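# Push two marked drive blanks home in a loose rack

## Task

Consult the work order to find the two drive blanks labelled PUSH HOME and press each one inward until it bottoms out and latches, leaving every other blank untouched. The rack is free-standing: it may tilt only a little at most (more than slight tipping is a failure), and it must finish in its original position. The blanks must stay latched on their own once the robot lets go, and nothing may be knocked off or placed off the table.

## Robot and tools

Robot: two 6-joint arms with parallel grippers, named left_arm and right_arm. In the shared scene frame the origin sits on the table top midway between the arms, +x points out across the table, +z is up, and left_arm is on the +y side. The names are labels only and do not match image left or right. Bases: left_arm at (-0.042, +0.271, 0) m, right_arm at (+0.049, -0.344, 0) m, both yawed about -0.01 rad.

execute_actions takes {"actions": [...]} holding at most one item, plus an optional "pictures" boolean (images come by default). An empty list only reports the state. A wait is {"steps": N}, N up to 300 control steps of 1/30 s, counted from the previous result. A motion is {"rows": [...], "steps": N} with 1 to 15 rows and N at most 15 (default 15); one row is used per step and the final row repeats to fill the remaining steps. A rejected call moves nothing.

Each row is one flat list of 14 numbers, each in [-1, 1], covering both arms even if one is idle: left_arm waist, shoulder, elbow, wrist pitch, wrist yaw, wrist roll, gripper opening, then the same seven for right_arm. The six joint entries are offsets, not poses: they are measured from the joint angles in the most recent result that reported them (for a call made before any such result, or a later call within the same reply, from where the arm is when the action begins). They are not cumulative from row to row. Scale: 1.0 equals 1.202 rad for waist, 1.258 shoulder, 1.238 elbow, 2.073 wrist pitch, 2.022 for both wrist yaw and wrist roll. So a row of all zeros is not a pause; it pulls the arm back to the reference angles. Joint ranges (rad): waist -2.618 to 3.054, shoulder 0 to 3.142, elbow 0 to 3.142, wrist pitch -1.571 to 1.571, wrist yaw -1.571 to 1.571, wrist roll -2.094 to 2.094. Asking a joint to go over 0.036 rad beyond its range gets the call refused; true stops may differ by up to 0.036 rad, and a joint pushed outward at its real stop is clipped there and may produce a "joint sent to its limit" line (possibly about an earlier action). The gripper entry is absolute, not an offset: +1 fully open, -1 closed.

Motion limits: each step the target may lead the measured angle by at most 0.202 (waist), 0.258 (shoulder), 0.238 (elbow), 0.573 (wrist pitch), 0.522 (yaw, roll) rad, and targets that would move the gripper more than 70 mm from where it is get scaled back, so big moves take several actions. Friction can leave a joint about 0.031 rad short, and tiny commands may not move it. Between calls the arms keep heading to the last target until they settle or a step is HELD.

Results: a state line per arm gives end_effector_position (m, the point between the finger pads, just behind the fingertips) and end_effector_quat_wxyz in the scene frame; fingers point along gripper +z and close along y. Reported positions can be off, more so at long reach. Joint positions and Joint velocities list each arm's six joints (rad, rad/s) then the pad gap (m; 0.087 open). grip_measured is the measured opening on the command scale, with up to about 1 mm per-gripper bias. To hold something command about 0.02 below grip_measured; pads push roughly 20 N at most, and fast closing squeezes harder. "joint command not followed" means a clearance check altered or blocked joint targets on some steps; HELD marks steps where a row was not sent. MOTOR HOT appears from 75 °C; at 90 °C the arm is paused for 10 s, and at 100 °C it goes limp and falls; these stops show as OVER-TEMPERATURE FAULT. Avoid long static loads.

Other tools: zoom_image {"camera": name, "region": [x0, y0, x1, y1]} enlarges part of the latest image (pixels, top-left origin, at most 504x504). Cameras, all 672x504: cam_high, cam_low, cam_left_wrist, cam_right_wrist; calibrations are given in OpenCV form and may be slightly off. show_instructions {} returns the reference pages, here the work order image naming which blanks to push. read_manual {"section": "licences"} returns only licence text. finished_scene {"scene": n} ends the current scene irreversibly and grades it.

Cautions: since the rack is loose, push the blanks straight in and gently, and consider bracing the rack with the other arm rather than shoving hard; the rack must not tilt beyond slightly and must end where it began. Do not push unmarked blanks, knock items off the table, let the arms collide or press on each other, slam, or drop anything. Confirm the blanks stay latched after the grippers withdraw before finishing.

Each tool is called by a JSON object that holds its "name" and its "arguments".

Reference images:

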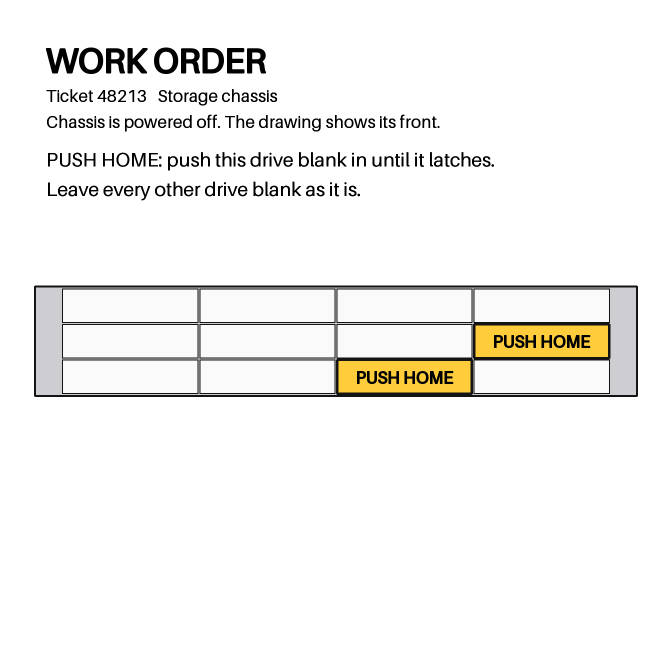

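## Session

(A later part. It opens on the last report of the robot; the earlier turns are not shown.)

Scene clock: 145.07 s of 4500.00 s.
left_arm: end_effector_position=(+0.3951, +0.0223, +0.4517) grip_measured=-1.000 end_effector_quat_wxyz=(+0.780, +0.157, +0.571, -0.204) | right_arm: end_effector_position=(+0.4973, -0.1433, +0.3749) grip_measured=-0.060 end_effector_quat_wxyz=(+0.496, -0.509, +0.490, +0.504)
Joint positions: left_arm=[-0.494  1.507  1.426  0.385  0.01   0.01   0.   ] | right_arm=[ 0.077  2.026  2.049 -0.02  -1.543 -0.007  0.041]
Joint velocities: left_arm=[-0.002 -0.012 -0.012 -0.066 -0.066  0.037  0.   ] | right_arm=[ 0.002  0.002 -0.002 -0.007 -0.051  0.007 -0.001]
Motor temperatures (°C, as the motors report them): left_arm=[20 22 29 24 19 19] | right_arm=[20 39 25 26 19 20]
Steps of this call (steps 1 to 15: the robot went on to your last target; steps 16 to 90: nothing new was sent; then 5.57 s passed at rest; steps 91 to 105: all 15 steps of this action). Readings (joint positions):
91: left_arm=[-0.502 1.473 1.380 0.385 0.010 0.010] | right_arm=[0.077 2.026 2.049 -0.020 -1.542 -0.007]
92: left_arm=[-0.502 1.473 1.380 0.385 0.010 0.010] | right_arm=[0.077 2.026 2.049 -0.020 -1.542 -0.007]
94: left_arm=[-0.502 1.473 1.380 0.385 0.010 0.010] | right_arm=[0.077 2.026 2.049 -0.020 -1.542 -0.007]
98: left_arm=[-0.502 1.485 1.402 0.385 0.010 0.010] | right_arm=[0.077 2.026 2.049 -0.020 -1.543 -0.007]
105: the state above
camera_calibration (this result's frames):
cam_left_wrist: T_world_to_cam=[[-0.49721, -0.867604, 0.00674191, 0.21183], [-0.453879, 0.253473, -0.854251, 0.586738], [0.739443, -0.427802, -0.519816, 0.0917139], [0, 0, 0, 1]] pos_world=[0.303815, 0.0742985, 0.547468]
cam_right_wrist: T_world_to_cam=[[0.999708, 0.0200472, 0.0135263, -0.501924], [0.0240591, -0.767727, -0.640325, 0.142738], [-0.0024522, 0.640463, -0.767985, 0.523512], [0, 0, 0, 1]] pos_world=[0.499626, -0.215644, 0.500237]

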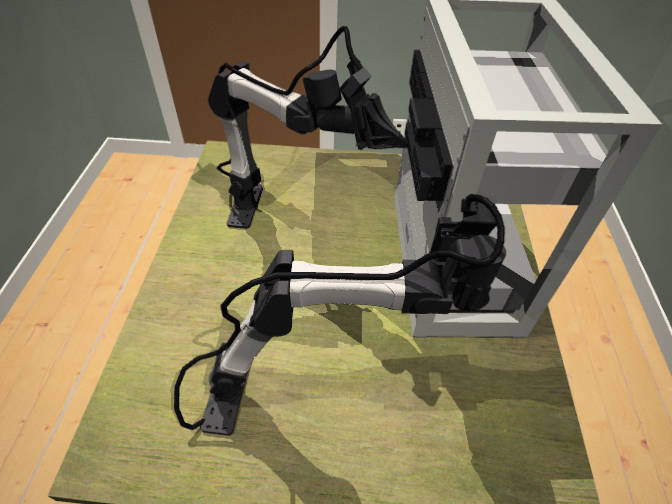

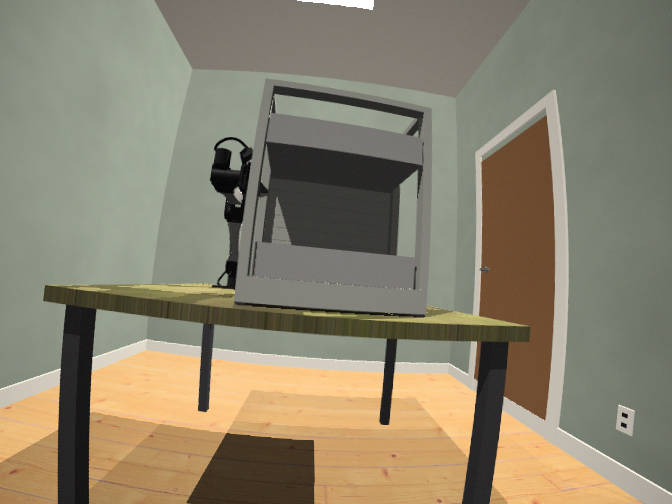

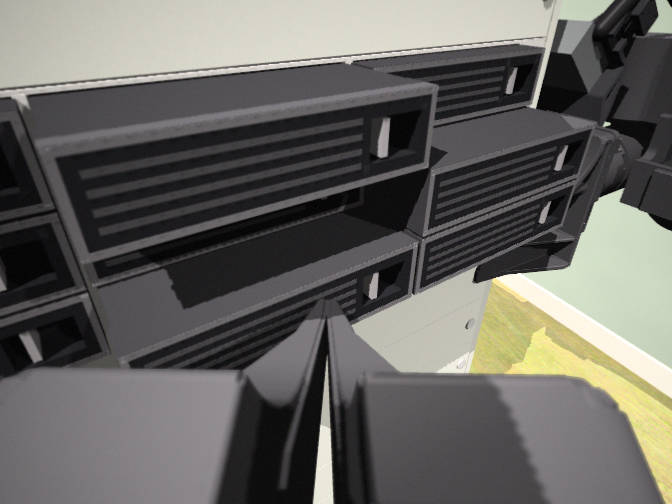

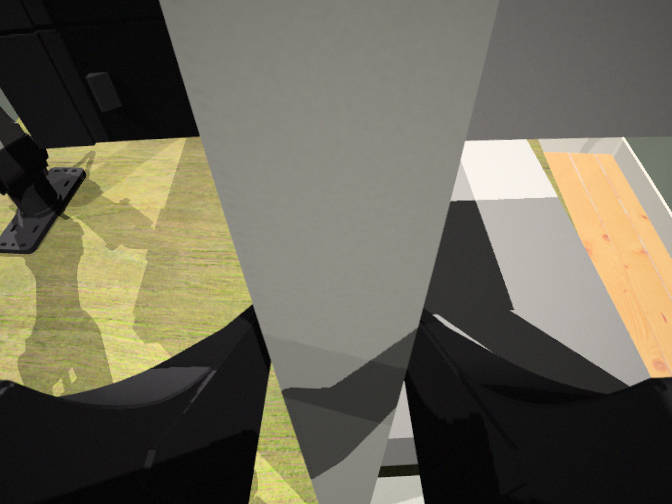

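{"name": "execute_actions", "arguments": {"actions": [{"rows":[[0.008,0.012,0.022,0,0,0,-1,0,0,0,0,0,0,-0.1],[0.01,0.017,0.027,0,0,0,-1,0,0,0,0,0,0,-0.1],[0.012,0.022,0.032,0,0,0,-1,0,0,0,0,0,0,-0.1],[0.014,0.027,0.037,0,0,0,-1,0,0,0,0,0,0,-0.1],[0.016,0.032,0.042,0,0,0,-1,0,0,0,0,0,0,-0.1],[0.018,0.037,0.047,0,0,0,-1,0,0,0,0,0,0,-0.1],[0.02,0.042,0.052,0,0,0,-1,0,0,0,0,0,0,-0.1],[0.022,0.047,0.057,0,0,0,-1,0,0,0,0,0,0,-0.1],[0.024,0.052,0.062,0,0,0,-1,0,0,0,0,0,0,-0.1],[0.026,0.057,0.067,0,0,0,-1,0,0,0,0,0,0,-0.1],[0.028,0.062,0.072,0,0,0,-1,0,0,0,0,0,0,-0.1],[0.03,0.067,0.077,0,0,0,-1,0,0,0,0,0,0,-0.1],[0.032,0.072,0.082,0,0,0,-1,0,0,0,0,0,0,-0.1],[0.033,0.077,0.087,0,0,0,-1,0,0,0,0,0,0,-0.1],[0.034,0.082,0.092,0,0,0,-1,0,0,0,0,0,0,-0.1]],"steps":15}], "pictures": false}}

{"name": "execute_actions", "arguments": {"actions": [{"steps":12}]}}

Scene clock: 160.13 s of 4500.00 s.
left_arm: end_effector_position=(+0.4146, +0.0222, +0.4535) grip_measured=-1.000 end_effector_quat_wxyz=(+0.781, +0.154, +0.572, -0.198) | right_arm: end_effector_position=(+0.4973, -0.1433, +0.3749) grip_measured=-0.060 end_effector_quat_wxyz=(+0.496, -0.509, +0.490, +0.504)
Joint positions: left_arm=[-0.473  1.573  1.499  0.376  0.017  0.01   0.   ] | right_arm=[ 0.077  2.026  2.049 -0.02  -1.543 -0.007  0.041]
Joint velocities: left_arm=[ 0.046  0.168  0.188 -0.095 -0.037  0.051  0.   ] | right_arm=[-0.002 -0.022  0.007 -0.007 -0.051 -0.007  0.   ]
Motor temperatures (°C, as the motors report them): left_arm=[20 22 31 24 19 19] | right_arm=[20 39 25 27 19 20]
Steps of this call (steps 1 to 15: the robot went on to your last target; steps 16 to 90: nothing new was sent; then 11.57 s passed at rest; steps 91 to 105: all 15 steps of this action). Readings (joint positions):
91: left_arm=[-0.494 1.507 1.426 0.385 0.010 0.010] | right_arm=[0.077 2.026 2.049 -0.020 -1.543 -0.007]
92: left_arm=[-0.494 1.507 1.426 0.385 0.010 0.010] | right_arm=[0.077 2.026 2.049 -0.020 -1.543 -0.007]
94: left_arm=[-0.494 1.511 1.432 0.383 0.010 0.010] | right_arm=[0.077 2.026 2.049 -0.020 -1.543 -0.007]
98: left_arm=[-0.490 1.528 1.454 0.376 0.013 0.010] | right_arm=[0.077 2.026 2.049 -0.020 -1.543 -0.007]
105: the state above

Scene clock: 160.53 s of 4500.00 s.
left_arm: end_effector_position=(+0.4179, +0.0224, +0.4535) grip_measured=-1.000 end_effector_quat_wxyz=(+0.781, +0.153, +0.573, -0.196) | right_arm: end_effector_position=(+0.4973, -0.1433, +0.3749) grip_measured=-0.060 end_effector_quat_wxyz=(+0.496, -0.509, +0.490, +0.504)
Joint positions: left_arm=[-0.47   1.584  1.509  0.376  0.017  0.01   0.   ] | right_arm=[ 0.077  2.026  2.049 -0.02  -1.543 -0.007  0.041]
Joint velocities: left_arm=[-0.022  0.002  0.007 -0.066 -0.081 -0.037  0.   ] | right_arm=[-0.002 -0.012  0.007  0.022 -0.007 -0.037  0.   ]
Motor temperatures (°C, as the motors report them): left_arm=[20 22 31 24 19 19] | right_arm=[20 40 25 27 19 20]
Steps of this call (steps 1 to 12: the robot went on to your last target). Readings (joint positions):
1: left_arm=[-0.471 1.578 1.504 0.376 0.017 0.010] | right_arm=[0.077 2.026 2.049 -0.020 -1.543 -0.007]
2: left_arm=[-0.470 1.582 1.508 0.376 0.017 0.010] | right_arm=[0.077 2.026 2.049 -0.020 -1.543 -0.007]
4: left_arm=[-0.470 1.584 1.509 0.376 0.017 0.010] | right_arm=[0.077 2.026 2.049 -0.020 -1.543 -0.007]
8: left_arm=[-0.470 1.584 1.509 0.376 0.017 0.010] | right_arm=[0.077 2.026 2.049 -0.020 -1.543 -0.007]
12: the state above
camera_calibration (this result's frames):
cam_left_wrist: T_world_to_cam=[[-0.482286, -0.876002, 0.0046008, 0.218156], [-0.458711, 0.248063, -0.853258, 0.600238], [0.746314, -0.413624, -0.521469, 0.0733504], [0, 0, 0, 1]] pos_world=[0.325807, 0.0725475, 0.549404]
cam_right_wrist: T_world_to_cam=[[0.999708, 0.0200472, 0.0135263, -0.501924], [0.0240591, -0.767727, -0.640325, 0.142738], [-0.0024522, 0.640463, -0.767985, 0.523512], [0, 0, 0, 1]] pos_world=[0.499626, -0.215644, 0.500237]

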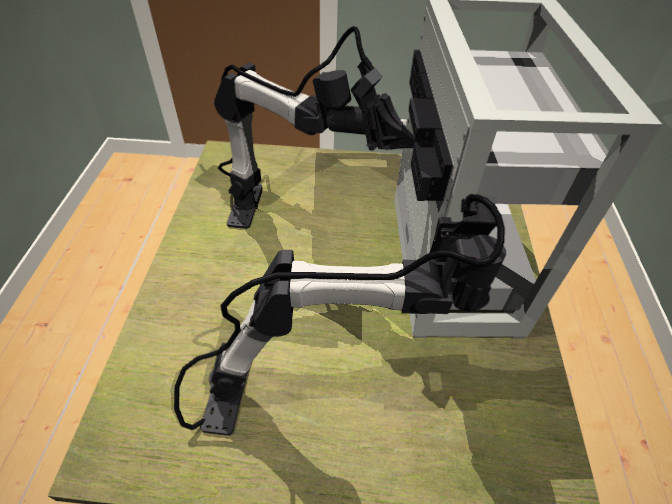

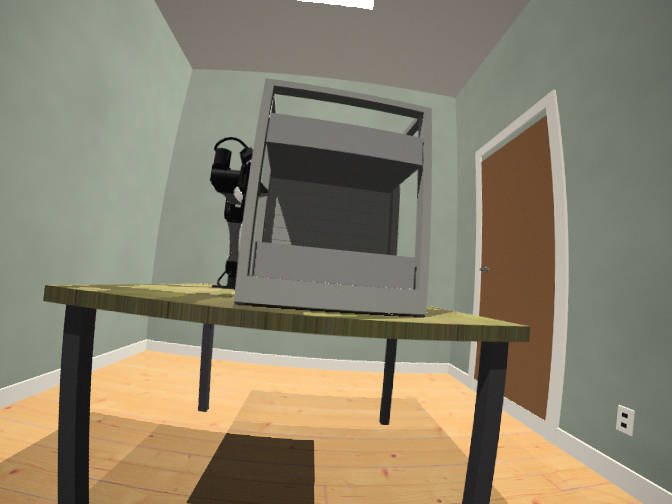

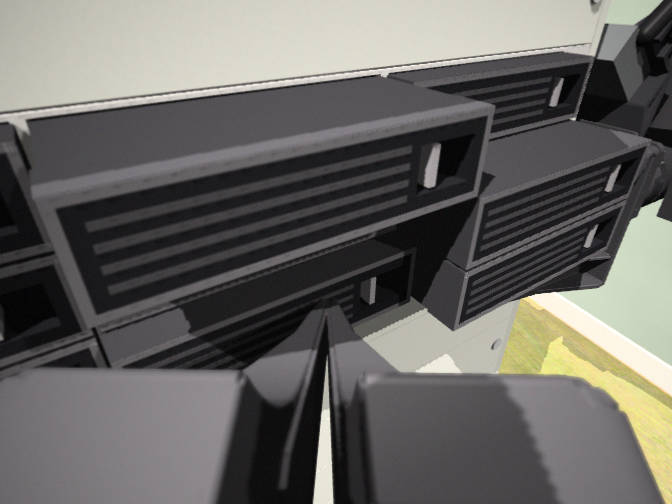

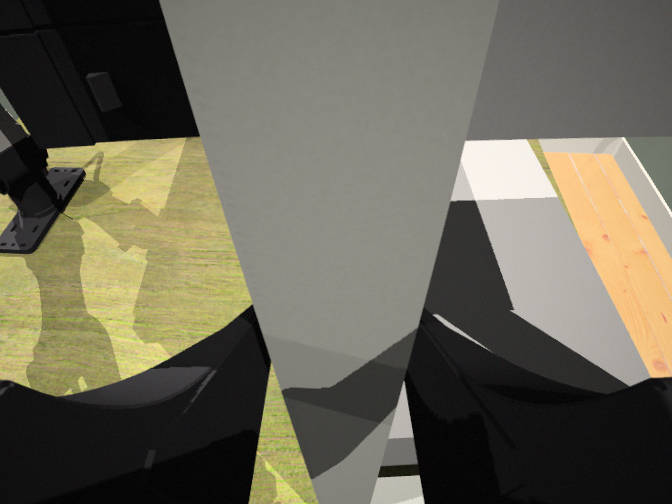

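{"name": "execute_actions", "arguments": {"actions": [{"rows":[[0.012,0.018,0.022,0,0,0,-1,0,0,0,0,0,0,-0.1],[0.014,0.023,0.027,0,0,0,-1,0,0,0,0,0,0,-0.1],[0.016,0.028,0.031,0,0,0,-1,0,0,0,0,0,0,-0.1],[0.018,0.033,0.036,0,0,0,-1,0,0,0,0,0,0,-0.1],[0.02,0.038,0.04,0,0,0,-1,0,0,0,0,0,0,-0.1],[0.021,0.043,0.045,0,0,0,-1,0,0,0,0,0,0,-0.1],[0.023,0.048,0.049,0,0,0,-1,0,0,0,0,0,0,-0.1],[0.024,0.053,0.054,0,0,0,-1,0,0,0,0,0,0,-0.1],[0.026,0.058,0.058,0,0,0,-1,0,0,0,0,0,0,-0.1],[0.027,0.063,0.063,0,0,0,-1,0,0,0,0,0,0,-0.1],[0.029,0.068,0.067,0,0,0,-1,0,0,0,0,0,0,-0.1],[0.03,0.073,0.072,0,0,0,-1,0,0,0,0,0,0,-0.1],[0.032,0.078,0.076,0,0,0,-1,0,0,0,0,0,0,-0.1],[0.033,0.082,0.08,0,0,0,-1,0,0,0,0,0,0,-0.1],[0.034,0.086,0.084,0,0,0,-1,0,0,0,0,0,0,-0.1]],"steps":15}], "pictures": false}}

{"name": "execute_actions", "arguments": {"actions": [{"steps":15}]}}

Scene clock: 170.47 s of 4500.00 s.
left_arm: end_effector_position=(+0.4319, +0.0232, +0.4534) grip_measured=-1.000 end_effector_quat_wxyz=(+0.778, +0.154, +0.577, -0.192) | right_arm: end_effector_position=(+0.4973, -0.1433, +0.3749) grip_measured=-0.060 end_effector_quat_wxyz=(+0.496, -0.509, +0.490, +0.504)
Joint positions: left_arm=[-0.452  1.63   1.569  0.352  0.03   0.01   0.   ] | right_arm=[ 0.077  2.026  2.049 -0.02  -1.543 -0.007  0.041]
Joint velocities: left_arm=[ 0.017  0.007  0.105 -0.183  0.007  0.007  0.   ] | right_arm=[ 0.002 -0.007 -0.002  0.007  0.037 -0.022 -0.001]
Motor temperatures (°C, as the motors report them): left_arm=[20 22 32 25 19 19] | right_arm=[20 40 25 27 19 20]
Steps of this call (steps 1 to 30: the robot went on to your last target; steps 31 to 90: nothing new was sent; then 6.43 s passed at rest; steps 91 to 105: all 15 steps of this action). Readings (joint positions):
91: left_arm=[-0.470 1.584 1.509 0.376 0.017 0.010] | right_arm=[0.077 2.026 2.049 -0.020 -1.543 -0.007]
92: left_arm=[-0.470 1.584 1.509 0.376 0.018 0.010] | right_arm=[0.077 2.026 2.049 -0.020 -1.543 -0.007]
94: left_arm=[-0.469 1.586 1.512 0.375 0.018 0.010] | right_arm=[0.077 2.026 2.049 -0.020 -1.543 -0.007]
98: left_arm=[-0.461 1.609 1.537 0.372 0.021 0.010] | right_arm=[0.077 2.026 2.049 -0.020 -1.543 -0.007]
105: the state above

Scene clock: 170.97 s of 4500.00 s.
left_arm: end_effector_position=(+0.4317, +0.0232, +0.4535) grip_measured=-1.000 end_effector_quat_wxyz=(+0.776, +0.157, +0.580, -0.193) | right_arm: end_effector_position=(+0.4973, -0.1433, +0.3749) grip_measured=-0.060 end_effector_quat_wxyz=(+0.496, -0.509, +0.490, +0.504)
Joint positions: left_arm=[-0.45   1.63   1.577  0.335  0.036  0.01   0.   ] | right_arm=[ 0.077  2.026  2.049 -0.02  -1.543 -0.007  0.041]
Joint velocities: left_arm=[ 0.002 -0.012 -0.007  0.022 -0.022  0.007  0.   ] | right_arm=[ 0.012 -0.012 -0.002  0.037 -0.007 -0.037  0.   ]
Motor temperatures (°C, as the motors report them): left_arm=[20 22 32 25 19 19] | right_arm=[20 40 25 27 19 20]
Steps of this call (steps 1 to 15: the robot went on to your last target). Readings (joint positions):
1: left_arm=[-0.452 1.630 1.572 0.346 0.032 0.010] | right_arm=[0.077 2.026 2.049 -0.020 -1.543 -0.007]
2: left_arm=[-0.451 1.630 1.574 0.342 0.033 0.010] | right_arm=[0.077 2.026 2.049 -0.020 -1.543 -0.007]
4: left_arm=[-0.450 1.630 1.576 0.338 0.034 0.010] | right_arm=[0.077 2.026 2.049 -0.020 -1.543 -0.007]
8: left_arm=[-0.450 1.630 1.577 0.336 0.036 0.010] | right_arm=[0.077 2.026 2.049 -0.020 -1.543 -0.007]
15: the state above
camera_calibration (this result's frames):
cam_left_wrist: T_world_to_cam=[[-0.481201, -0.87661, -0.000559846, 0.227387], [-0.471456, 0.259337, -0.842896, 0.606941], [0.739036, -0.405339, -0.538076, 0.0739194], [0, 0, 0, 1]] pos_world=[0.340936, 0.0718897, 0.55149]
cam_right_wrist: T_world_to_cam=[[0.999708, 0.0200472, 0.0135263, -0.501924], [0.0240591, -0.767727, -0.640325, 0.142738], [-0.0024522, 0.640463, -0.767985, 0.523512], [0, 0, 0, 1]] pos_world=[0.499626, -0.215644, 0.500237]

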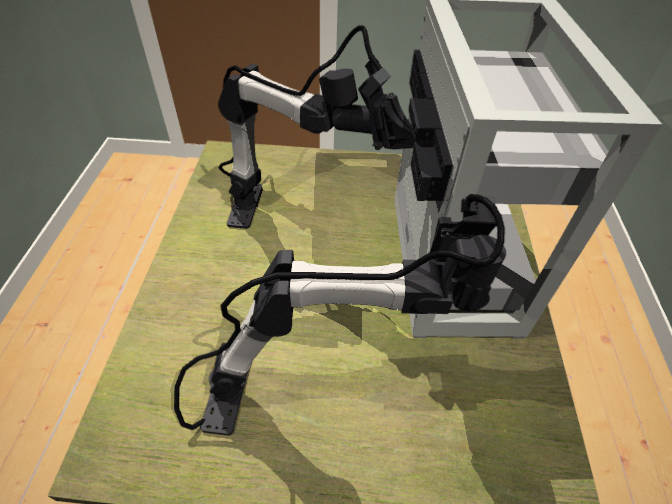

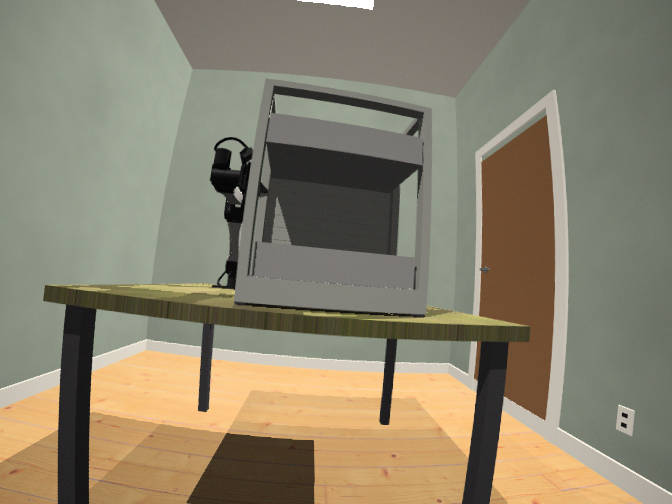

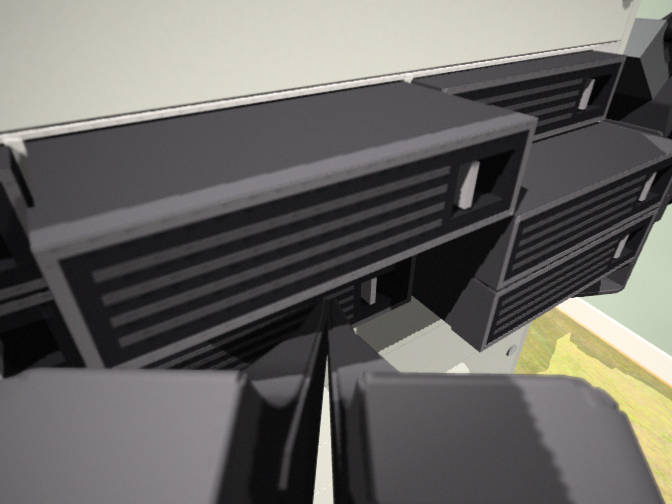

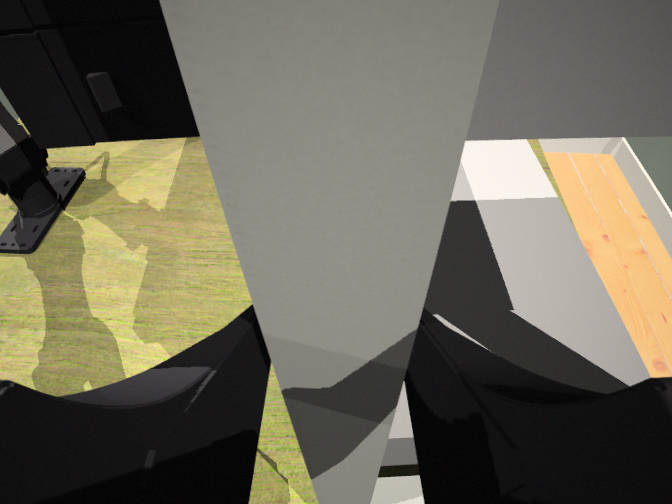

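{"name": "execute_actions", "arguments": {"actions": [{"rows":[[0.017,0.045,0.025,0.02,-0.01,0,-1,0,0,0,0,0,0,-0.1],[0.018,0.049,0.026,0.022,-0.011,0,-1,0,0,0,0,0,0,-0.1],[0.02,0.053,0.027,0.024,-0.012,0,-1,0,0,0,0,0,0,-0.1],[0.021,0.057,0.028,0.026,-0.013,0,-1,0,0,0,0,0,0,-0.1],[0.023,0.061,0.029,0.028,-0.014,0,-1,0,0,0,0,0,0,-0.1],[0.024,0.065,0.03,0.03,-0.015,0,-1,0,0,0,0,0,0,-0.1],[0.026,0.069,0.031,0.032,-0.016,0,-1,0,0,0,0,0,0,-0.1],[0.027,0.073,0.032,0.034,-0.017,0,-1,0,0,0,0,0,0,-0.1],[0.028,0.077,0.033,0.036,-0.018,0,-1,0,0,0,0,0,0,-0.1],[0.029,0.081,0.034,0.038,-0.019,0,-1,0,0,0,0,0,0,-0.1],[0.03,0.085,0.035,0.04,-0.02,0,-1,0,0,0,0,0,0,-0.1],[0.031,0.089,0.036,0.042,-0.02,0,-1,0,0,0,0,0,0,-0.1],[0.032,0.093,0.037,0.044,-0.02,0,-1,0,0,0,0,0,0,-0.1]],"steps":15}]}}

Scene clock: 179.07 s of 4500.00 s.
left_arm: end_effector_position=(+0.4337, +0.0232, +0.4524) grip_measured=-1.000 end_effector_quat_wxyz=(+0.774, +0.158, +0.580, -0.197) | right_arm: end_effector_position=(+0.4973, -0.1433, +0.3749) grip_measured=-0.060 end_effector_quat_wxyz=(+0.496, -0.509, +0.490, +0.504)
Joint positions: left_arm=[-0.444  1.636  1.581  0.337  0.049  0.002  0.   ] | right_arm=[ 0.077  2.026  2.049 -0.02  -1.543 -0.007  0.041]
Joint velocities: left_arm=[ 0.002 -0.002  0.007 -0.051  0.007 -0.051  0.   ] | right_arm=[-0.017  0.007  0.002 -0.066  0.007 -0.007 -0.   ]
Motor temperatures (°C, as the motors report them): left_arm=[20 22 33 26 19 19] | right_arm=[20 40 25 27 19 20]
Steps of this call (steps 1 to 15: the robot went on to your last target; steps 16 to 90: nothing new was sent; then 4.60 s passed at rest; steps 91 to 105: all 15 steps of this action). Readings (joint positions):
91: left_arm=[-0.450 1.630 1.577 0.335 0.036 0.010] | right_arm=[0.077 2.026 2.049 -0.020 -1.543 -0.007]
92: left_arm=[-0.450 1.630 1.577 0.335 0.036 0.010] | right_arm=[0.077 2.026 2.049 -0.020 -1.543 -0.007]
94: left_arm=[-0.450 1.631 1.577 0.335 0.037 0.010] | right_arm=[0.077 2.026 2.049 -0.020 -1.543 -0.007]
98: left_arm=[-0.447 1.633 1.577 0.336 0.041 0.008] | right_arm=[0.077 2.026 2.049 -0.020 -1.543 -0.007]
105: the state above
camera_calibration (this result's frames):
cam_left_wrist: T_world_to_cam=[[-0.488368, -0.87263, 0.00356172, 0.229465], [-0.471705, 0.260552, -0.842382, 0.606833], [0.73416, -0.413073, -0.538869, 0.0744819], [0, 0, 0, 1]] pos_world=[0.343628, 0.0728932, 0.550503]
cam_right_wrist: T_world_to_cam=[[0.999708, 0.0200472, 0.0135263, -0.501924], [0.0240591, -0.767727, -0.640325, 0.142738], [-0.0024522, 0.640463, -0.767985, 0.523512], [0, 0, 0, 1]] pos_world=[0.499626, -0.215644, 0.500237]

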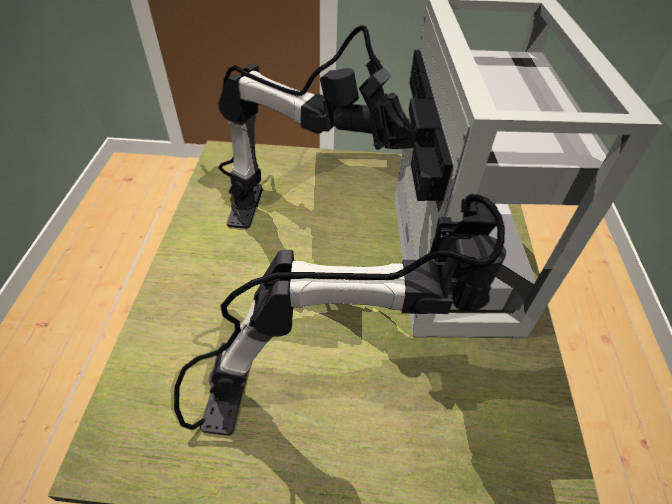

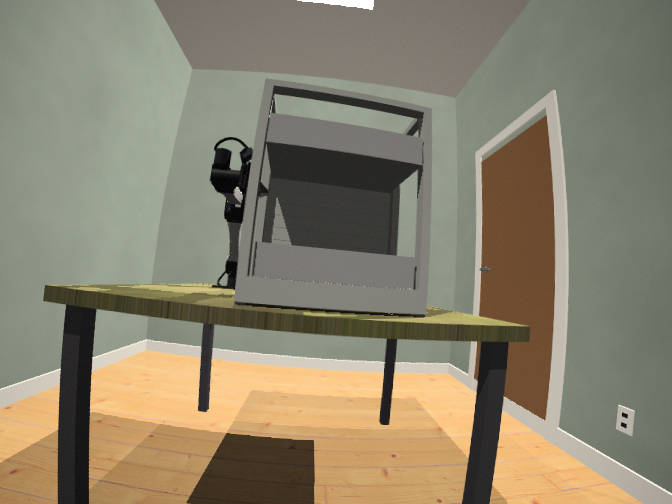

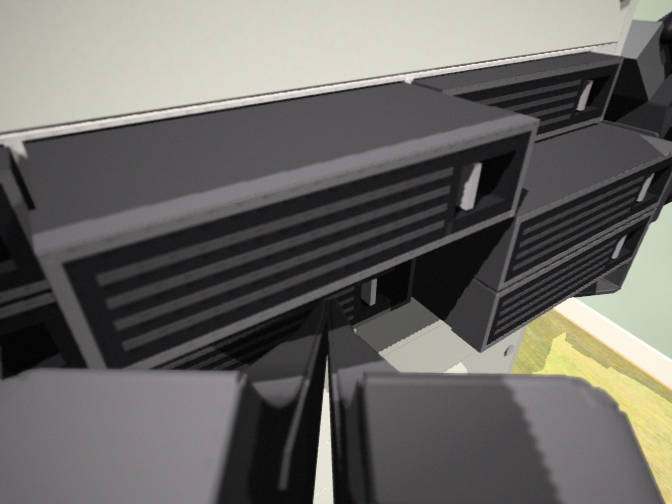

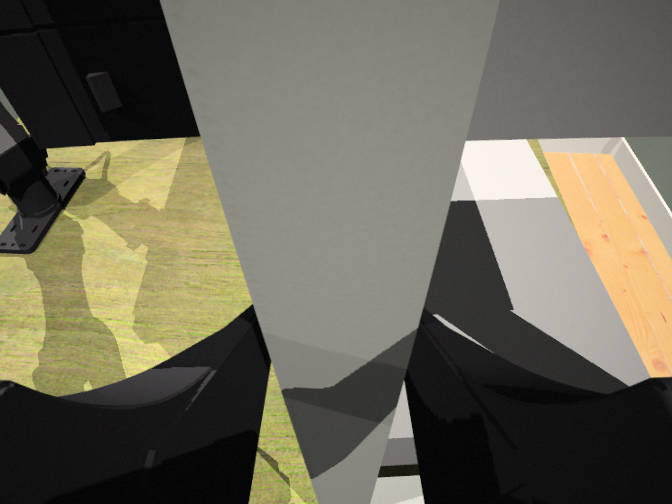

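{"name": "execute_actions", "arguments": {"actions": [{"rows":[[0.025,0.07,0.03,0.035,-0.018,0,-1,0,0,0,0,0,0,-0.1],[0.018,0.045,0.02,0.03,-0.016,0,-1,0,0,0,0,0,0,-0.1],[0.01,0.02,0.01,0.025,-0.015,0,-1,0,0,0,0,0,0,-0.1],[0.004,0,0,0.022,-0.015,0,-1,0,0,0,0,0,0,-0.1],[-0.002,-0.016,-0.012,0.022,-0.015,0,-1,0,0,0,0,0,0,-0.1],[-0.007,-0.03,-0.026,0.022,-0.015,0,-1,0,0,0,0,0,0,-0.1],[-0.012,-0.044,-0.04,0.022,-0.015,0,-1,0,0,0,0,0,0,-0.1],[-0.017,-0.058,-0.055,0.022,-0.015,0,-1,0,0,0,0,0,0,-0.1],[-0.022,-0.072,-0.07,0.022,-0.015,0,-1,0,0,0,0,0,0,-0.1],[-0.027,-0.086,-0.085,0.022,-0.015,0,-1,0,0,0,0,0,0,-0.1],[-0.032,-0.1,-0.1,0.022,-0.015,0,-1,0,0,0,0,0,0,-0.1],[-0.037,-0.115,-0.115,0.022,-0.015,0,-1,0,0,0,0,0,0,-0.1],[-0.042,-0.13,-0.13,0.022,-0.015,0,-1,0,0,0,0,0,0,-0.1],[-0.046,-0.145,-0.145,0.022,-0.015,0,-1,0,0,0,0,0,0,-0.1],[-0.05,-0.16,-0.16,0.022,-0.015,0,-1,0,0,0,0,0,0,-0.1]],"steps":15}], "pictures": false}}

{"name": "execute_actions", "arguments": {"actions": [{"steps":15}]}}

Scene clock: 191.40 s of 4500.00 s.
left_arm: end_effector_position=(+0.3901, +0.0252, +0.4541) grip_measured=-1.000 end_effector_quat_wxyz=(+0.774, +0.161, +0.575, -0.210) | right_arm: end_effector_position=(+0.4973, -0.1433, +0.3749) grip_measured=-0.060 end_effector_quat_wxyz=(+0.496, -0.509, +0.490, +0.504)
Joint positions: left_arm=[-0.485  1.488  1.431  0.347  0.031 -0.002  0.   ] | right_arm=[ 0.077  2.026  2.049 -0.02  -1.543 -0.007  0.041]
Joint velocities: left_arm=[-0.168 -0.628 -0.525  0.007  0.037 -0.037  0.   ] | right_arm=[-0.027  0.002 -0.002 -0.066  0.022  0.007 -0.001]
Motor temperatures (°C, as the motors report them): left_arm=[20 21 34 28 19 19] | right_arm=[20 41 26 27 19 20]
Steps of this call (steps 1 to 15: the robot went on to your last target; steps 16 to 90: nothing new was sent; then 8.83 s passed at rest; steps 91 to 105: all 15 steps of this action). Readings (joint positions):
91: left_arm=[-0.442 1.636 1.581 0.336 0.054 -0.001] | right_arm=[0.077 2.026 2.049 -0.020 -1.543 -0.007]
92: left_arm=[-0.442 1.634 1.581 0.335 0.055 -0.002] | right_arm=[0.077 2.026 2.049 -0.020 -1.543 -0.007]
94: left_arm=[-0.442 1.629 1.581 0.330 0.055 -0.002] | right_arm=[0.077 2.026 2.049 -0.020 -1.543 -0.007]
98: left_arm=[-0.447 1.610 1.556 0.338 0.045 -0.002] | right_arm=[0.077 2.026 2.049 -0.020 -1.543 -0.007]
105: the state above

Scene clock: 191.90 s of 4500.00 s.
left_arm: end_effector_position=(+0.3755, +0.0279, +0.4675) grip_measured=-1.000 end_effector_quat_wxyz=(+0.784, +0.159, +0.560, -0.216) | right_arm: end_effector_position=(+0.4973, -0.1433, +0.3749) grip_measured=-0.060 end_effector_quat_wxyz=(+0.496, -0.509, +0.490, +0.504)
Joint positions: left_arm=[-0.496  1.444  1.408  0.364  0.029 -0.002  0.   ] | right_arm=[ 0.077  2.026  2.049 -0.02  -1.543 -0.007  0.041]
Joint velocities: left_arm=[-0.007 -0.007  0.007 -0.007 -0.007  0.007  0.   ] | right_arm=[ 0.022 -0.007 -0.007 -0.022 -0.037  0.007  0.   ]
Motor temperatures (°C, as the motors report them): left_arm=[20 21 34 28 19 19] | right_arm=[20 41 26 27 19 20]
Steps of this call (steps 1 to 15: the robot went on to your last target). Readings (joint positions):
1: left_arm=[-0.490 1.470 1.417 0.348 0.031 -0.002] | right_arm=[0.077 2.026 2.049 -0.020 -1.543 -0.007]
2: left_arm=[-0.494 1.458 1.410 0.350 0.031 -0.002] | right_arm=[0.077 2.026 2.049 -0.020 -1.543 -0.007]
4: left_arm=[-0.496 1.446 1.408 0.357 0.031 -0.002] | right_arm=[0.077 2.026 2.049 -0.020 -1.543 -0.007]
8: left_arm=[-0.496 1.444 1.408 0.364 0.029 -0.002] | right_arm=[0.077 2.026 2.049 -0.020 -1.543 -0.007]
15: the state above
camera_calibration (this result's frames):
cam_left_wrist: T_world_to_cam=[[-0.517808, -0.855418, 0.0116407, 0.211945], [-0.432055, 0.249742, -0.866578, 0.587548], [0.738379, -0.45375, -0.498905, 0.108126], [0, 0, 0, 1]] pos_world=[0.283762, 0.083628, 0.560634]
cam_right_wrist: T_world_to_cam=[[0.999708, 0.0200472, 0.0135263, -0.501924], [0.0240591, -0.767727, -0.640325, 0.142738], [-0.0024522, 0.640463, -0.767985, 0.523512], [0, 0, 0, 1]] pos_world=[0.499626, -0.215644, 0.500237]

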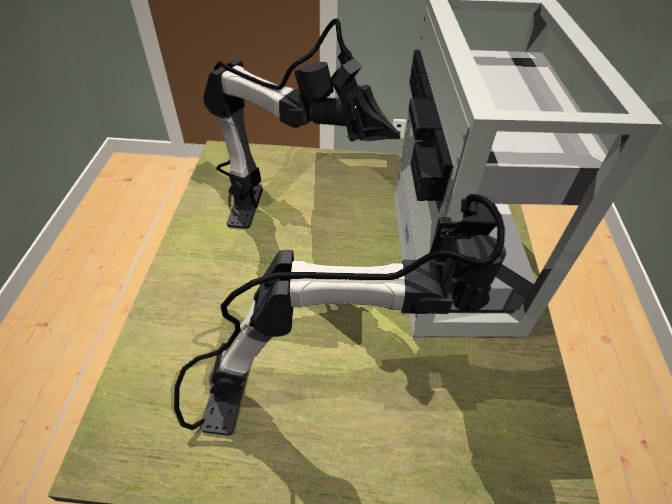

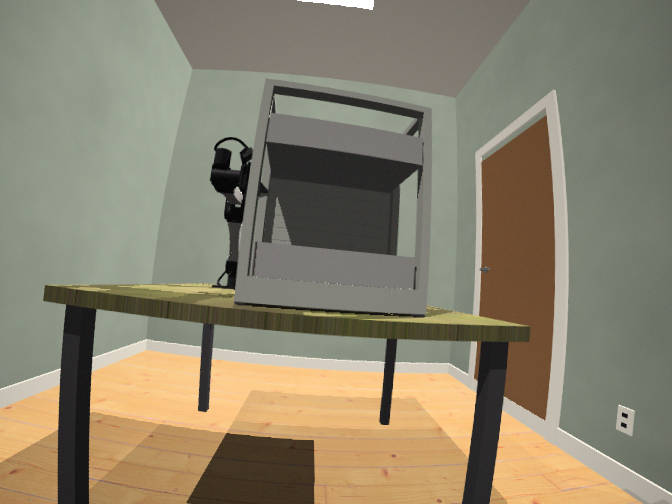

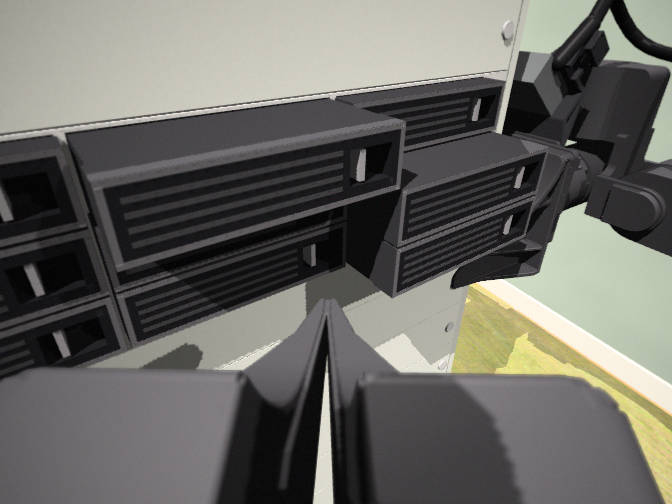

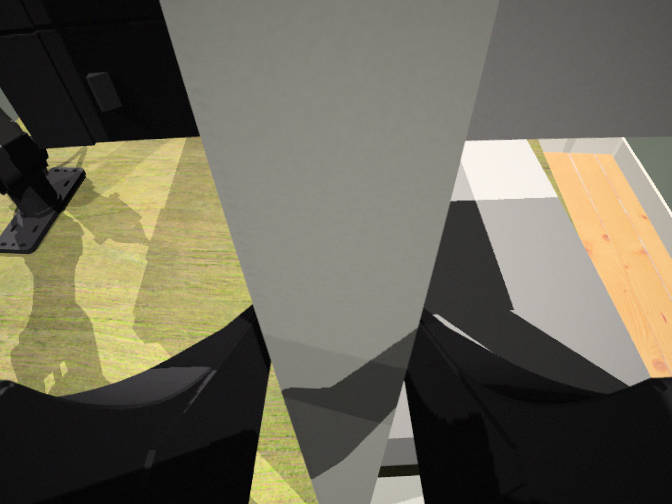

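{"name": "zoom_image", "arguments": {"camera": "cam_left_wrist", "region": [60, 230, 210, 360]}}

Region (60, 230, 210, 360) of cam_left_wrist's 672x504 image, scaled by 3.360, with more detail than that image has; it fills the top 437 rows of this view, and the rest is white.

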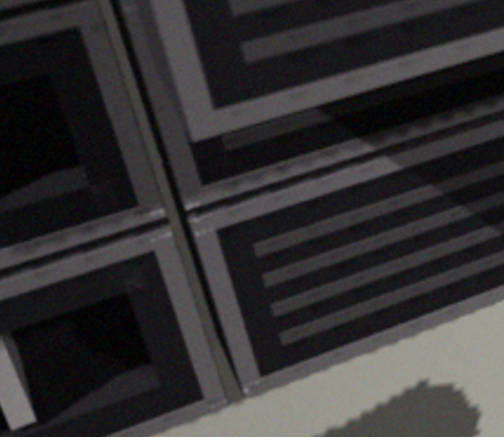

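{"name": "execute_actions", "arguments": {"actions": [{"rows":[[-0.015,0,0.01,0,0,0.04,-1,0,0,0,0,0,0,-0.1],[-0.035,0,0.03,-0.01,0,0.09,-1,0,0,0,0,0,0,-0.1],[-0.06,0.01,0.06,-0.025,0,0.15,-1,0,0,0,0,0,0,-0.1],[-0.085,0.025,0.1,-0.045,-0.005,0.21,-1,0,0,0,0,0,0,-0.1],[-0.11,0.045,0.14,-0.065,-0.01,0.27,-1,0,0,0,0,0,0,-0.1],[-0.135,0.065,0.18,-0.085,-0.015,0.33,-1,0,0,0,0,0,0,-0.1],[-0.155,0.09,0.22,-0.11,-0.02,0.39,-1,0,0,0,0,0,0,-0.1],[-0.175,0.115,0.265,-0.135,-0.02,0.45,-1,0,0,0,0,0,0,-0.1],[-0.19,0.14,0.31,-0.16,-0.02,0.51,-1,0,0,0,0,0,0,-0.1],[-0.195,0.165,0.355,-0.185,-0.02,0.57,-1,0,0,0,0,0,0,-0.1],[-0.195,0.19,0.4,-0.21,-0.02,0.63,-1,0,0,0,0,0,0,-0.1],[-0.195,0.215,0.44,-0.235,-0.02,0.68,-1,0,0,0,0,0,0,-0.1],[-0.195,0.24,0.48,-0.255,-0.02,0.72,-1,0,0,0,0,0,0,-0.1],[-0.195,0.265,0.52,-0.27,-0.02,0.76,-1,0,0,0,0,0,0,-0.1],[-0.195,0.29,0.55,-0.286,-0.02,0.783,-1,0,0,0,0,0,0,-0.1]],"steps":15}], "pictures": false}}

{"name": "execute_actions", "arguments": {"actions": [{"steps":35}]}}

Scene clock: 231.47 s of 4500.00 s.
left_arm: end_effector_position=(+0.3699, -0.0633, +0.5399) grip_measured=-1.000 end_effector_quat_wxyz=(+0.769, +0.508, +0.353, +0.161) | right_arm: end_effector_position=(+0.4973, -0.1433, +0.3749) grip_measured=-0.060 end_effector_quat_wxyz=(+0.496, -0.509, +0.490, +0.504)
Joint positions: left_arm=[-0.732  1.732  2.002 -0.033  0.005  1.168  0.   ] | right_arm=[ 0.077  2.026  2.049 -0.02  -1.543 -0.007  0.041]
Joint velocities: left_arm=[-0.002  0.882  1.331 -1.033 -0.007  2.733  0.   ] | right_arm=[-0.002 -0.012 -0.027 -0.037 -0.081 -0.022  0.   ]
Motor temperatures (°C, as the motors report them): left_arm=[20 23 31 27 19 19] | right_arm=[20 43 26 27 19 20]
Steps of this call (steps 1 to 15: the robot went on to your last target; steps 16 to 90: nothing new was sent; then 36.07 s passed at rest; steps 91 to 105: all 15 steps of this action). Readings (joint positions):
91: left_arm=[-0.496 1.444 1.408 0.364 0.028 0.009] | right_arm=[0.077 2.026 2.049 -0.020 -1.543 -0.007]
92: left_arm=[-0.500 1.444 1.408 0.363 0.028 0.035] | right_arm=[0.077 2.026 2.049 -0.020 -1.543 -0.007]
94: left_arm=[-0.531 1.451 1.437 0.334 0.023 0.140] | right_arm=[0.077 2.026 2.049 -0.020 -1.543 -0.007]
98: left_arm=[-0.651 1.528 1.624 0.233 0.011 0.483] | right_arm=[0.077 2.026 2.049 -0.020 -1.543 -0.007]
105: the state above

Scene clock: 232.63 s of 4500.00 s.
left_arm: end_effector_position=(+0.3925, -0.0781, +0.4942) grip_measured=-1.000 end_effector_quat_wxyz=(+0.657, +0.640, +0.278, +0.287) | right_arm: end_effector_position=(+0.4973, -0.1433, +0.3749) grip_measured=-0.060 end_effector_quat_wxyz=(+0.496, -0.509, +0.490, +0.504)
Joint positions: left_arm=[-0.732  1.813  2.058 -0.218 -0.002  1.572  0.   ] | right_arm=[ 0.077  2.026  2.049 -0.02  -1.543 -0.007  0.041]
Joint velocities: left_arm=[ 0.022  0.007 -0.012  0.037  0.007  0.037  0.   ] | right_arm=[-0.012 -0.027 -0.002  0.022  0.007  0.037 -0.001]
Motor temperatures (°C, as the motors report them): left_arm=[20 23 31 27 19 19] | right_arm=[20 43 26 27 19 20]
Steps of this call (steps 1 to 35: the robot went on to your last target). Readings (joint positions):
1: left_arm=[-0.732 1.758 2.036 -0.063 0.004 1.250] | right_arm=[0.077 2.026 2.049 -0.020 -1.543 -0.007]
2: left_arm=[-0.732 1.776 2.053 -0.089 0.003 1.315] | right_arm=[0.077 2.026 2.049 -0.020 -1.543 -0.007]
4: left_arm=[-0.732 1.797 2.058 -0.137 0.000 1.408] | right_arm=[0.077 2.026 2.049 -0.020 -1.543 -0.007]
8: left_arm=[-0.732 1.813 2.058 -0.199 -0.001 1.507] | right_arm=[0.077 2.026 2.049 -0.020 -1.543 -0.007]
35: the state above
camera_calibration (this result's frames):
cam_left_wrist: T_world_to_cam=[[0.0122789, -0.0346697, -0.999323, 0.485414], [-0.0999705, 0.994349, -0.0357254, 0.161766], [0.994915, 0.100342, 0.00874356, -0.247506], [0, 0, 0, 1]] pos_world=[0.256459, -0.119187, 0.493029]
cam_right_wrist: T_world_to_cam=[[0.999708, 0.0200472, 0.0135263, -0.501924], [0.0240591, -0.767727, -0.640325, 0.142738], [-0.0024522, 0.640463, -0.767985, 0.523512], [0, 0, 0, 1]] pos_world=[0.499626, -0.215644, 0.500237]

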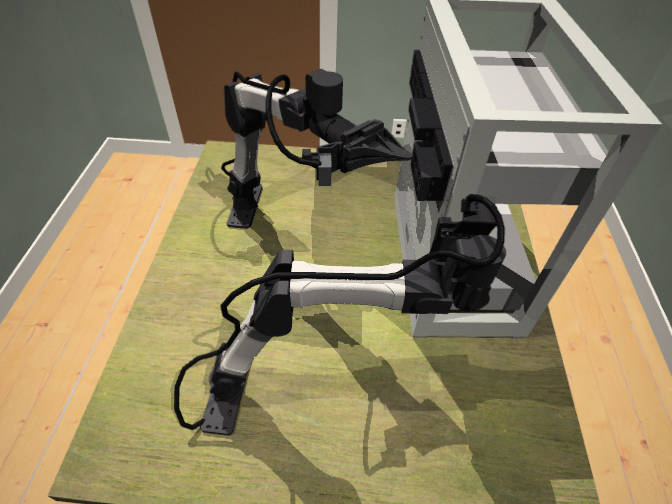

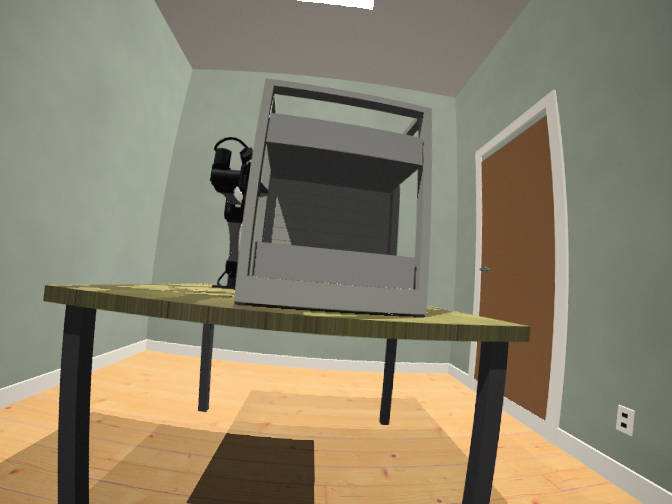

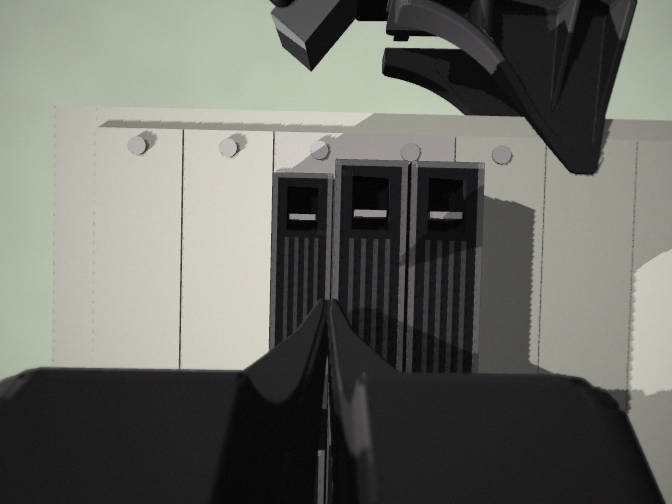

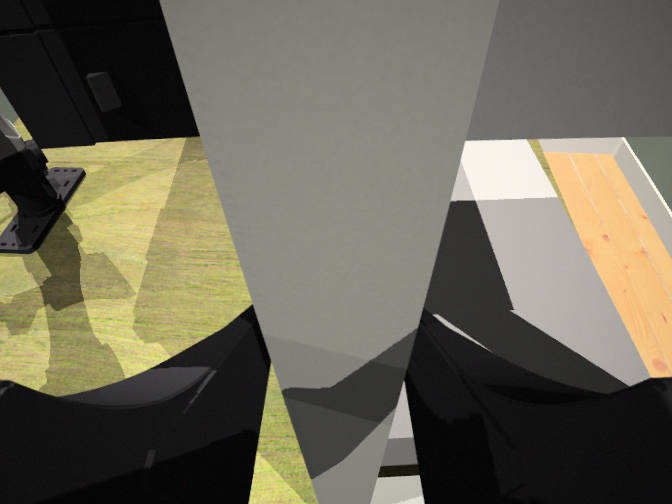

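{"name": "execute_actions", "arguments": {"actions": [{"rows":[[0,0,0,-0.006,0,0,-1,0,0,0,0,0,0,-0.1],[0,0,0,-0.012,0,0,-1,0,0,0,0,0,0,-0.1],[0,0,0,-0.018,0,0,-1,0,0,0,0,0,0,-0.1],[0,0,0,-0.024,0,0,-1,0,0,0,0,0,0,-0.1]],"steps":15}]}}

Scene clock: 238.93 s of 4500.00 s.
left_arm: end_effector_position=(+0.3926, -0.0782, +0.4851) grip_measured=-1.000 end_effector_quat_wxyz=(+0.645, +0.652, +0.283, +0.281) | right_arm: end_effector_position=(+0.4973, -0.1433, +0.3749) grip_measured=-0.060 end_effector_quat_wxyz=(+0.496, -0.509, +0.490, +0.504)
Joint positions: left_arm=[-0.732  1.813  2.058 -0.255 -0.002  1.572  0.   ] | right_arm=[ 0.077  2.026  2.049 -0.02  -1.543 -0.007  0.041]
Joint velocities: left_arm=[-0.002  0.007 -0.007 -0.037 -0.066  0.037  0.   ] | right_arm=[ 0.017 -0.017 -0.022 -0.066 -0.051 -0.081 -0.001]
Motor temperatures (°C, as the motors report them): left_arm=[20 24 31 27 19 19] | right_arm=[20 43 26 27 19 20]
Steps of this call (steps 1 to 15: the robot went on to your last target; steps 16 to 90: nothing new was sent; then 2.80 s passed at rest; steps 91 to 105: all 15 steps of this action). Readings (joint positions):
91: left_arm=[-0.732 1.813 2.058 -0.218 -0.002 1.572] | right_arm=[0.077 2.026 2.049 -0.020 -1.543 -0.007]
92: left_arm=[-0.732 1.813 2.058 -0.220 -0.002 1.572] | right_arm=[0.077 2.026 2.049 -0.020 -1.543 -0.007]
94: left_arm=[-0.732 1.813 2.058 -0.228 -0.002 1.572] | right_arm=[0.077 2.026 2.049 -0.020 -1.543 -0.007]
98: left_arm=[-0.732 1.813 2.058 -0.246 -0.002 1.572] | right_arm=[0.077 2.026 2.049 -0.020 -1.543 -0.007]
105: the state above
camera_calibration (this result's frames):
cam_left_wrist: T_world_to_cam=[[-0.0144633, -0.0096659, -0.999849, 0.488993], [-0.100558, 0.994898, -0.00816342, 0.148405], [0.994826, 0.100424, -0.0153615, -0.235746], [0, 0, 0, 1]] pos_world=[0.256522, -0.119246, 0.48651]
cam_right_wrist: T_world_to_cam=[[0.999708, 0.0200472, 0.0135263, -0.501924], [0.0240591, -0.767727, -0.640325, 0.142738], [-0.0024522, 0.640463, -0.767985, 0.523512], [0, 0, 0, 1]] pos_world=[0.499626, -0.215644, 0.500237]

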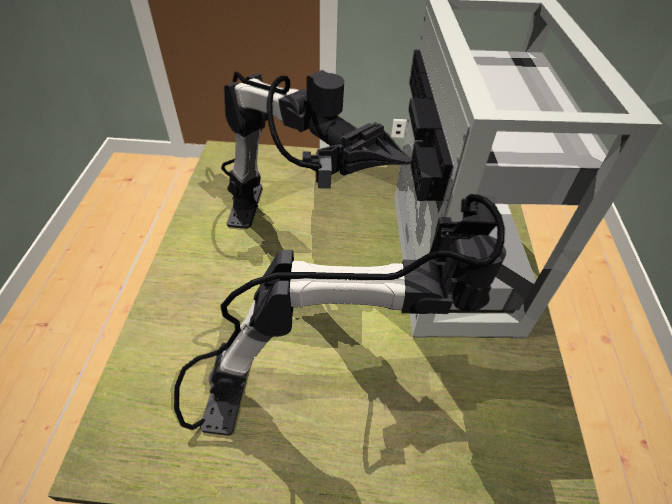

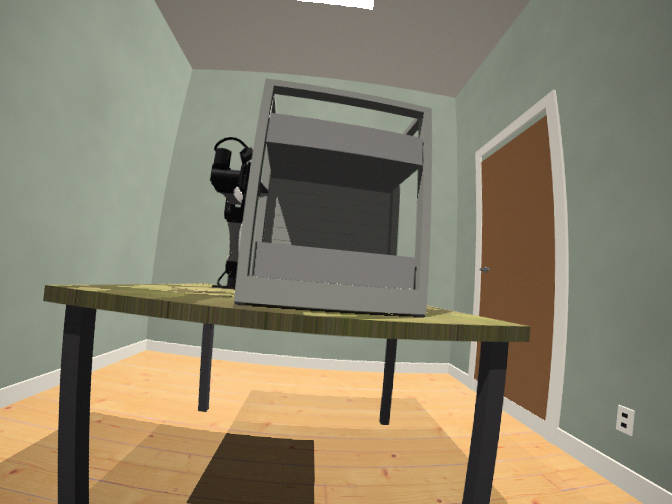

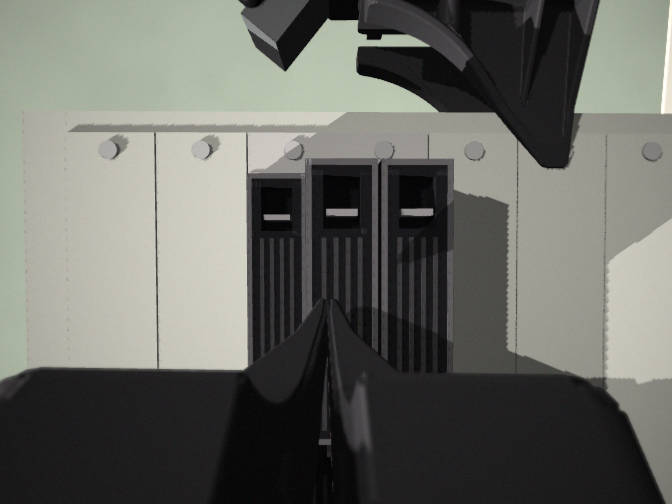

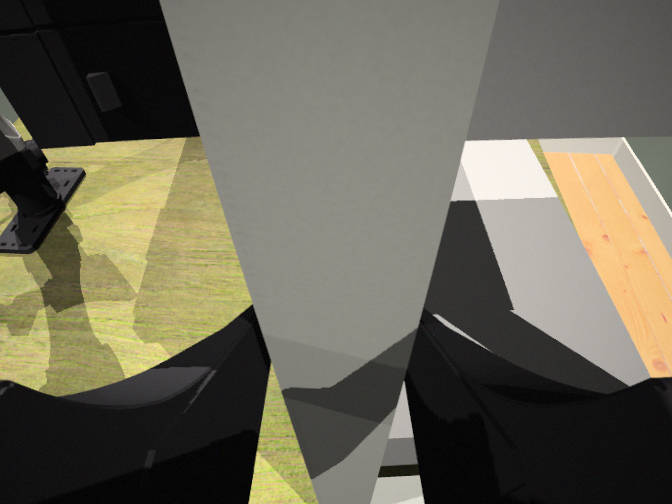

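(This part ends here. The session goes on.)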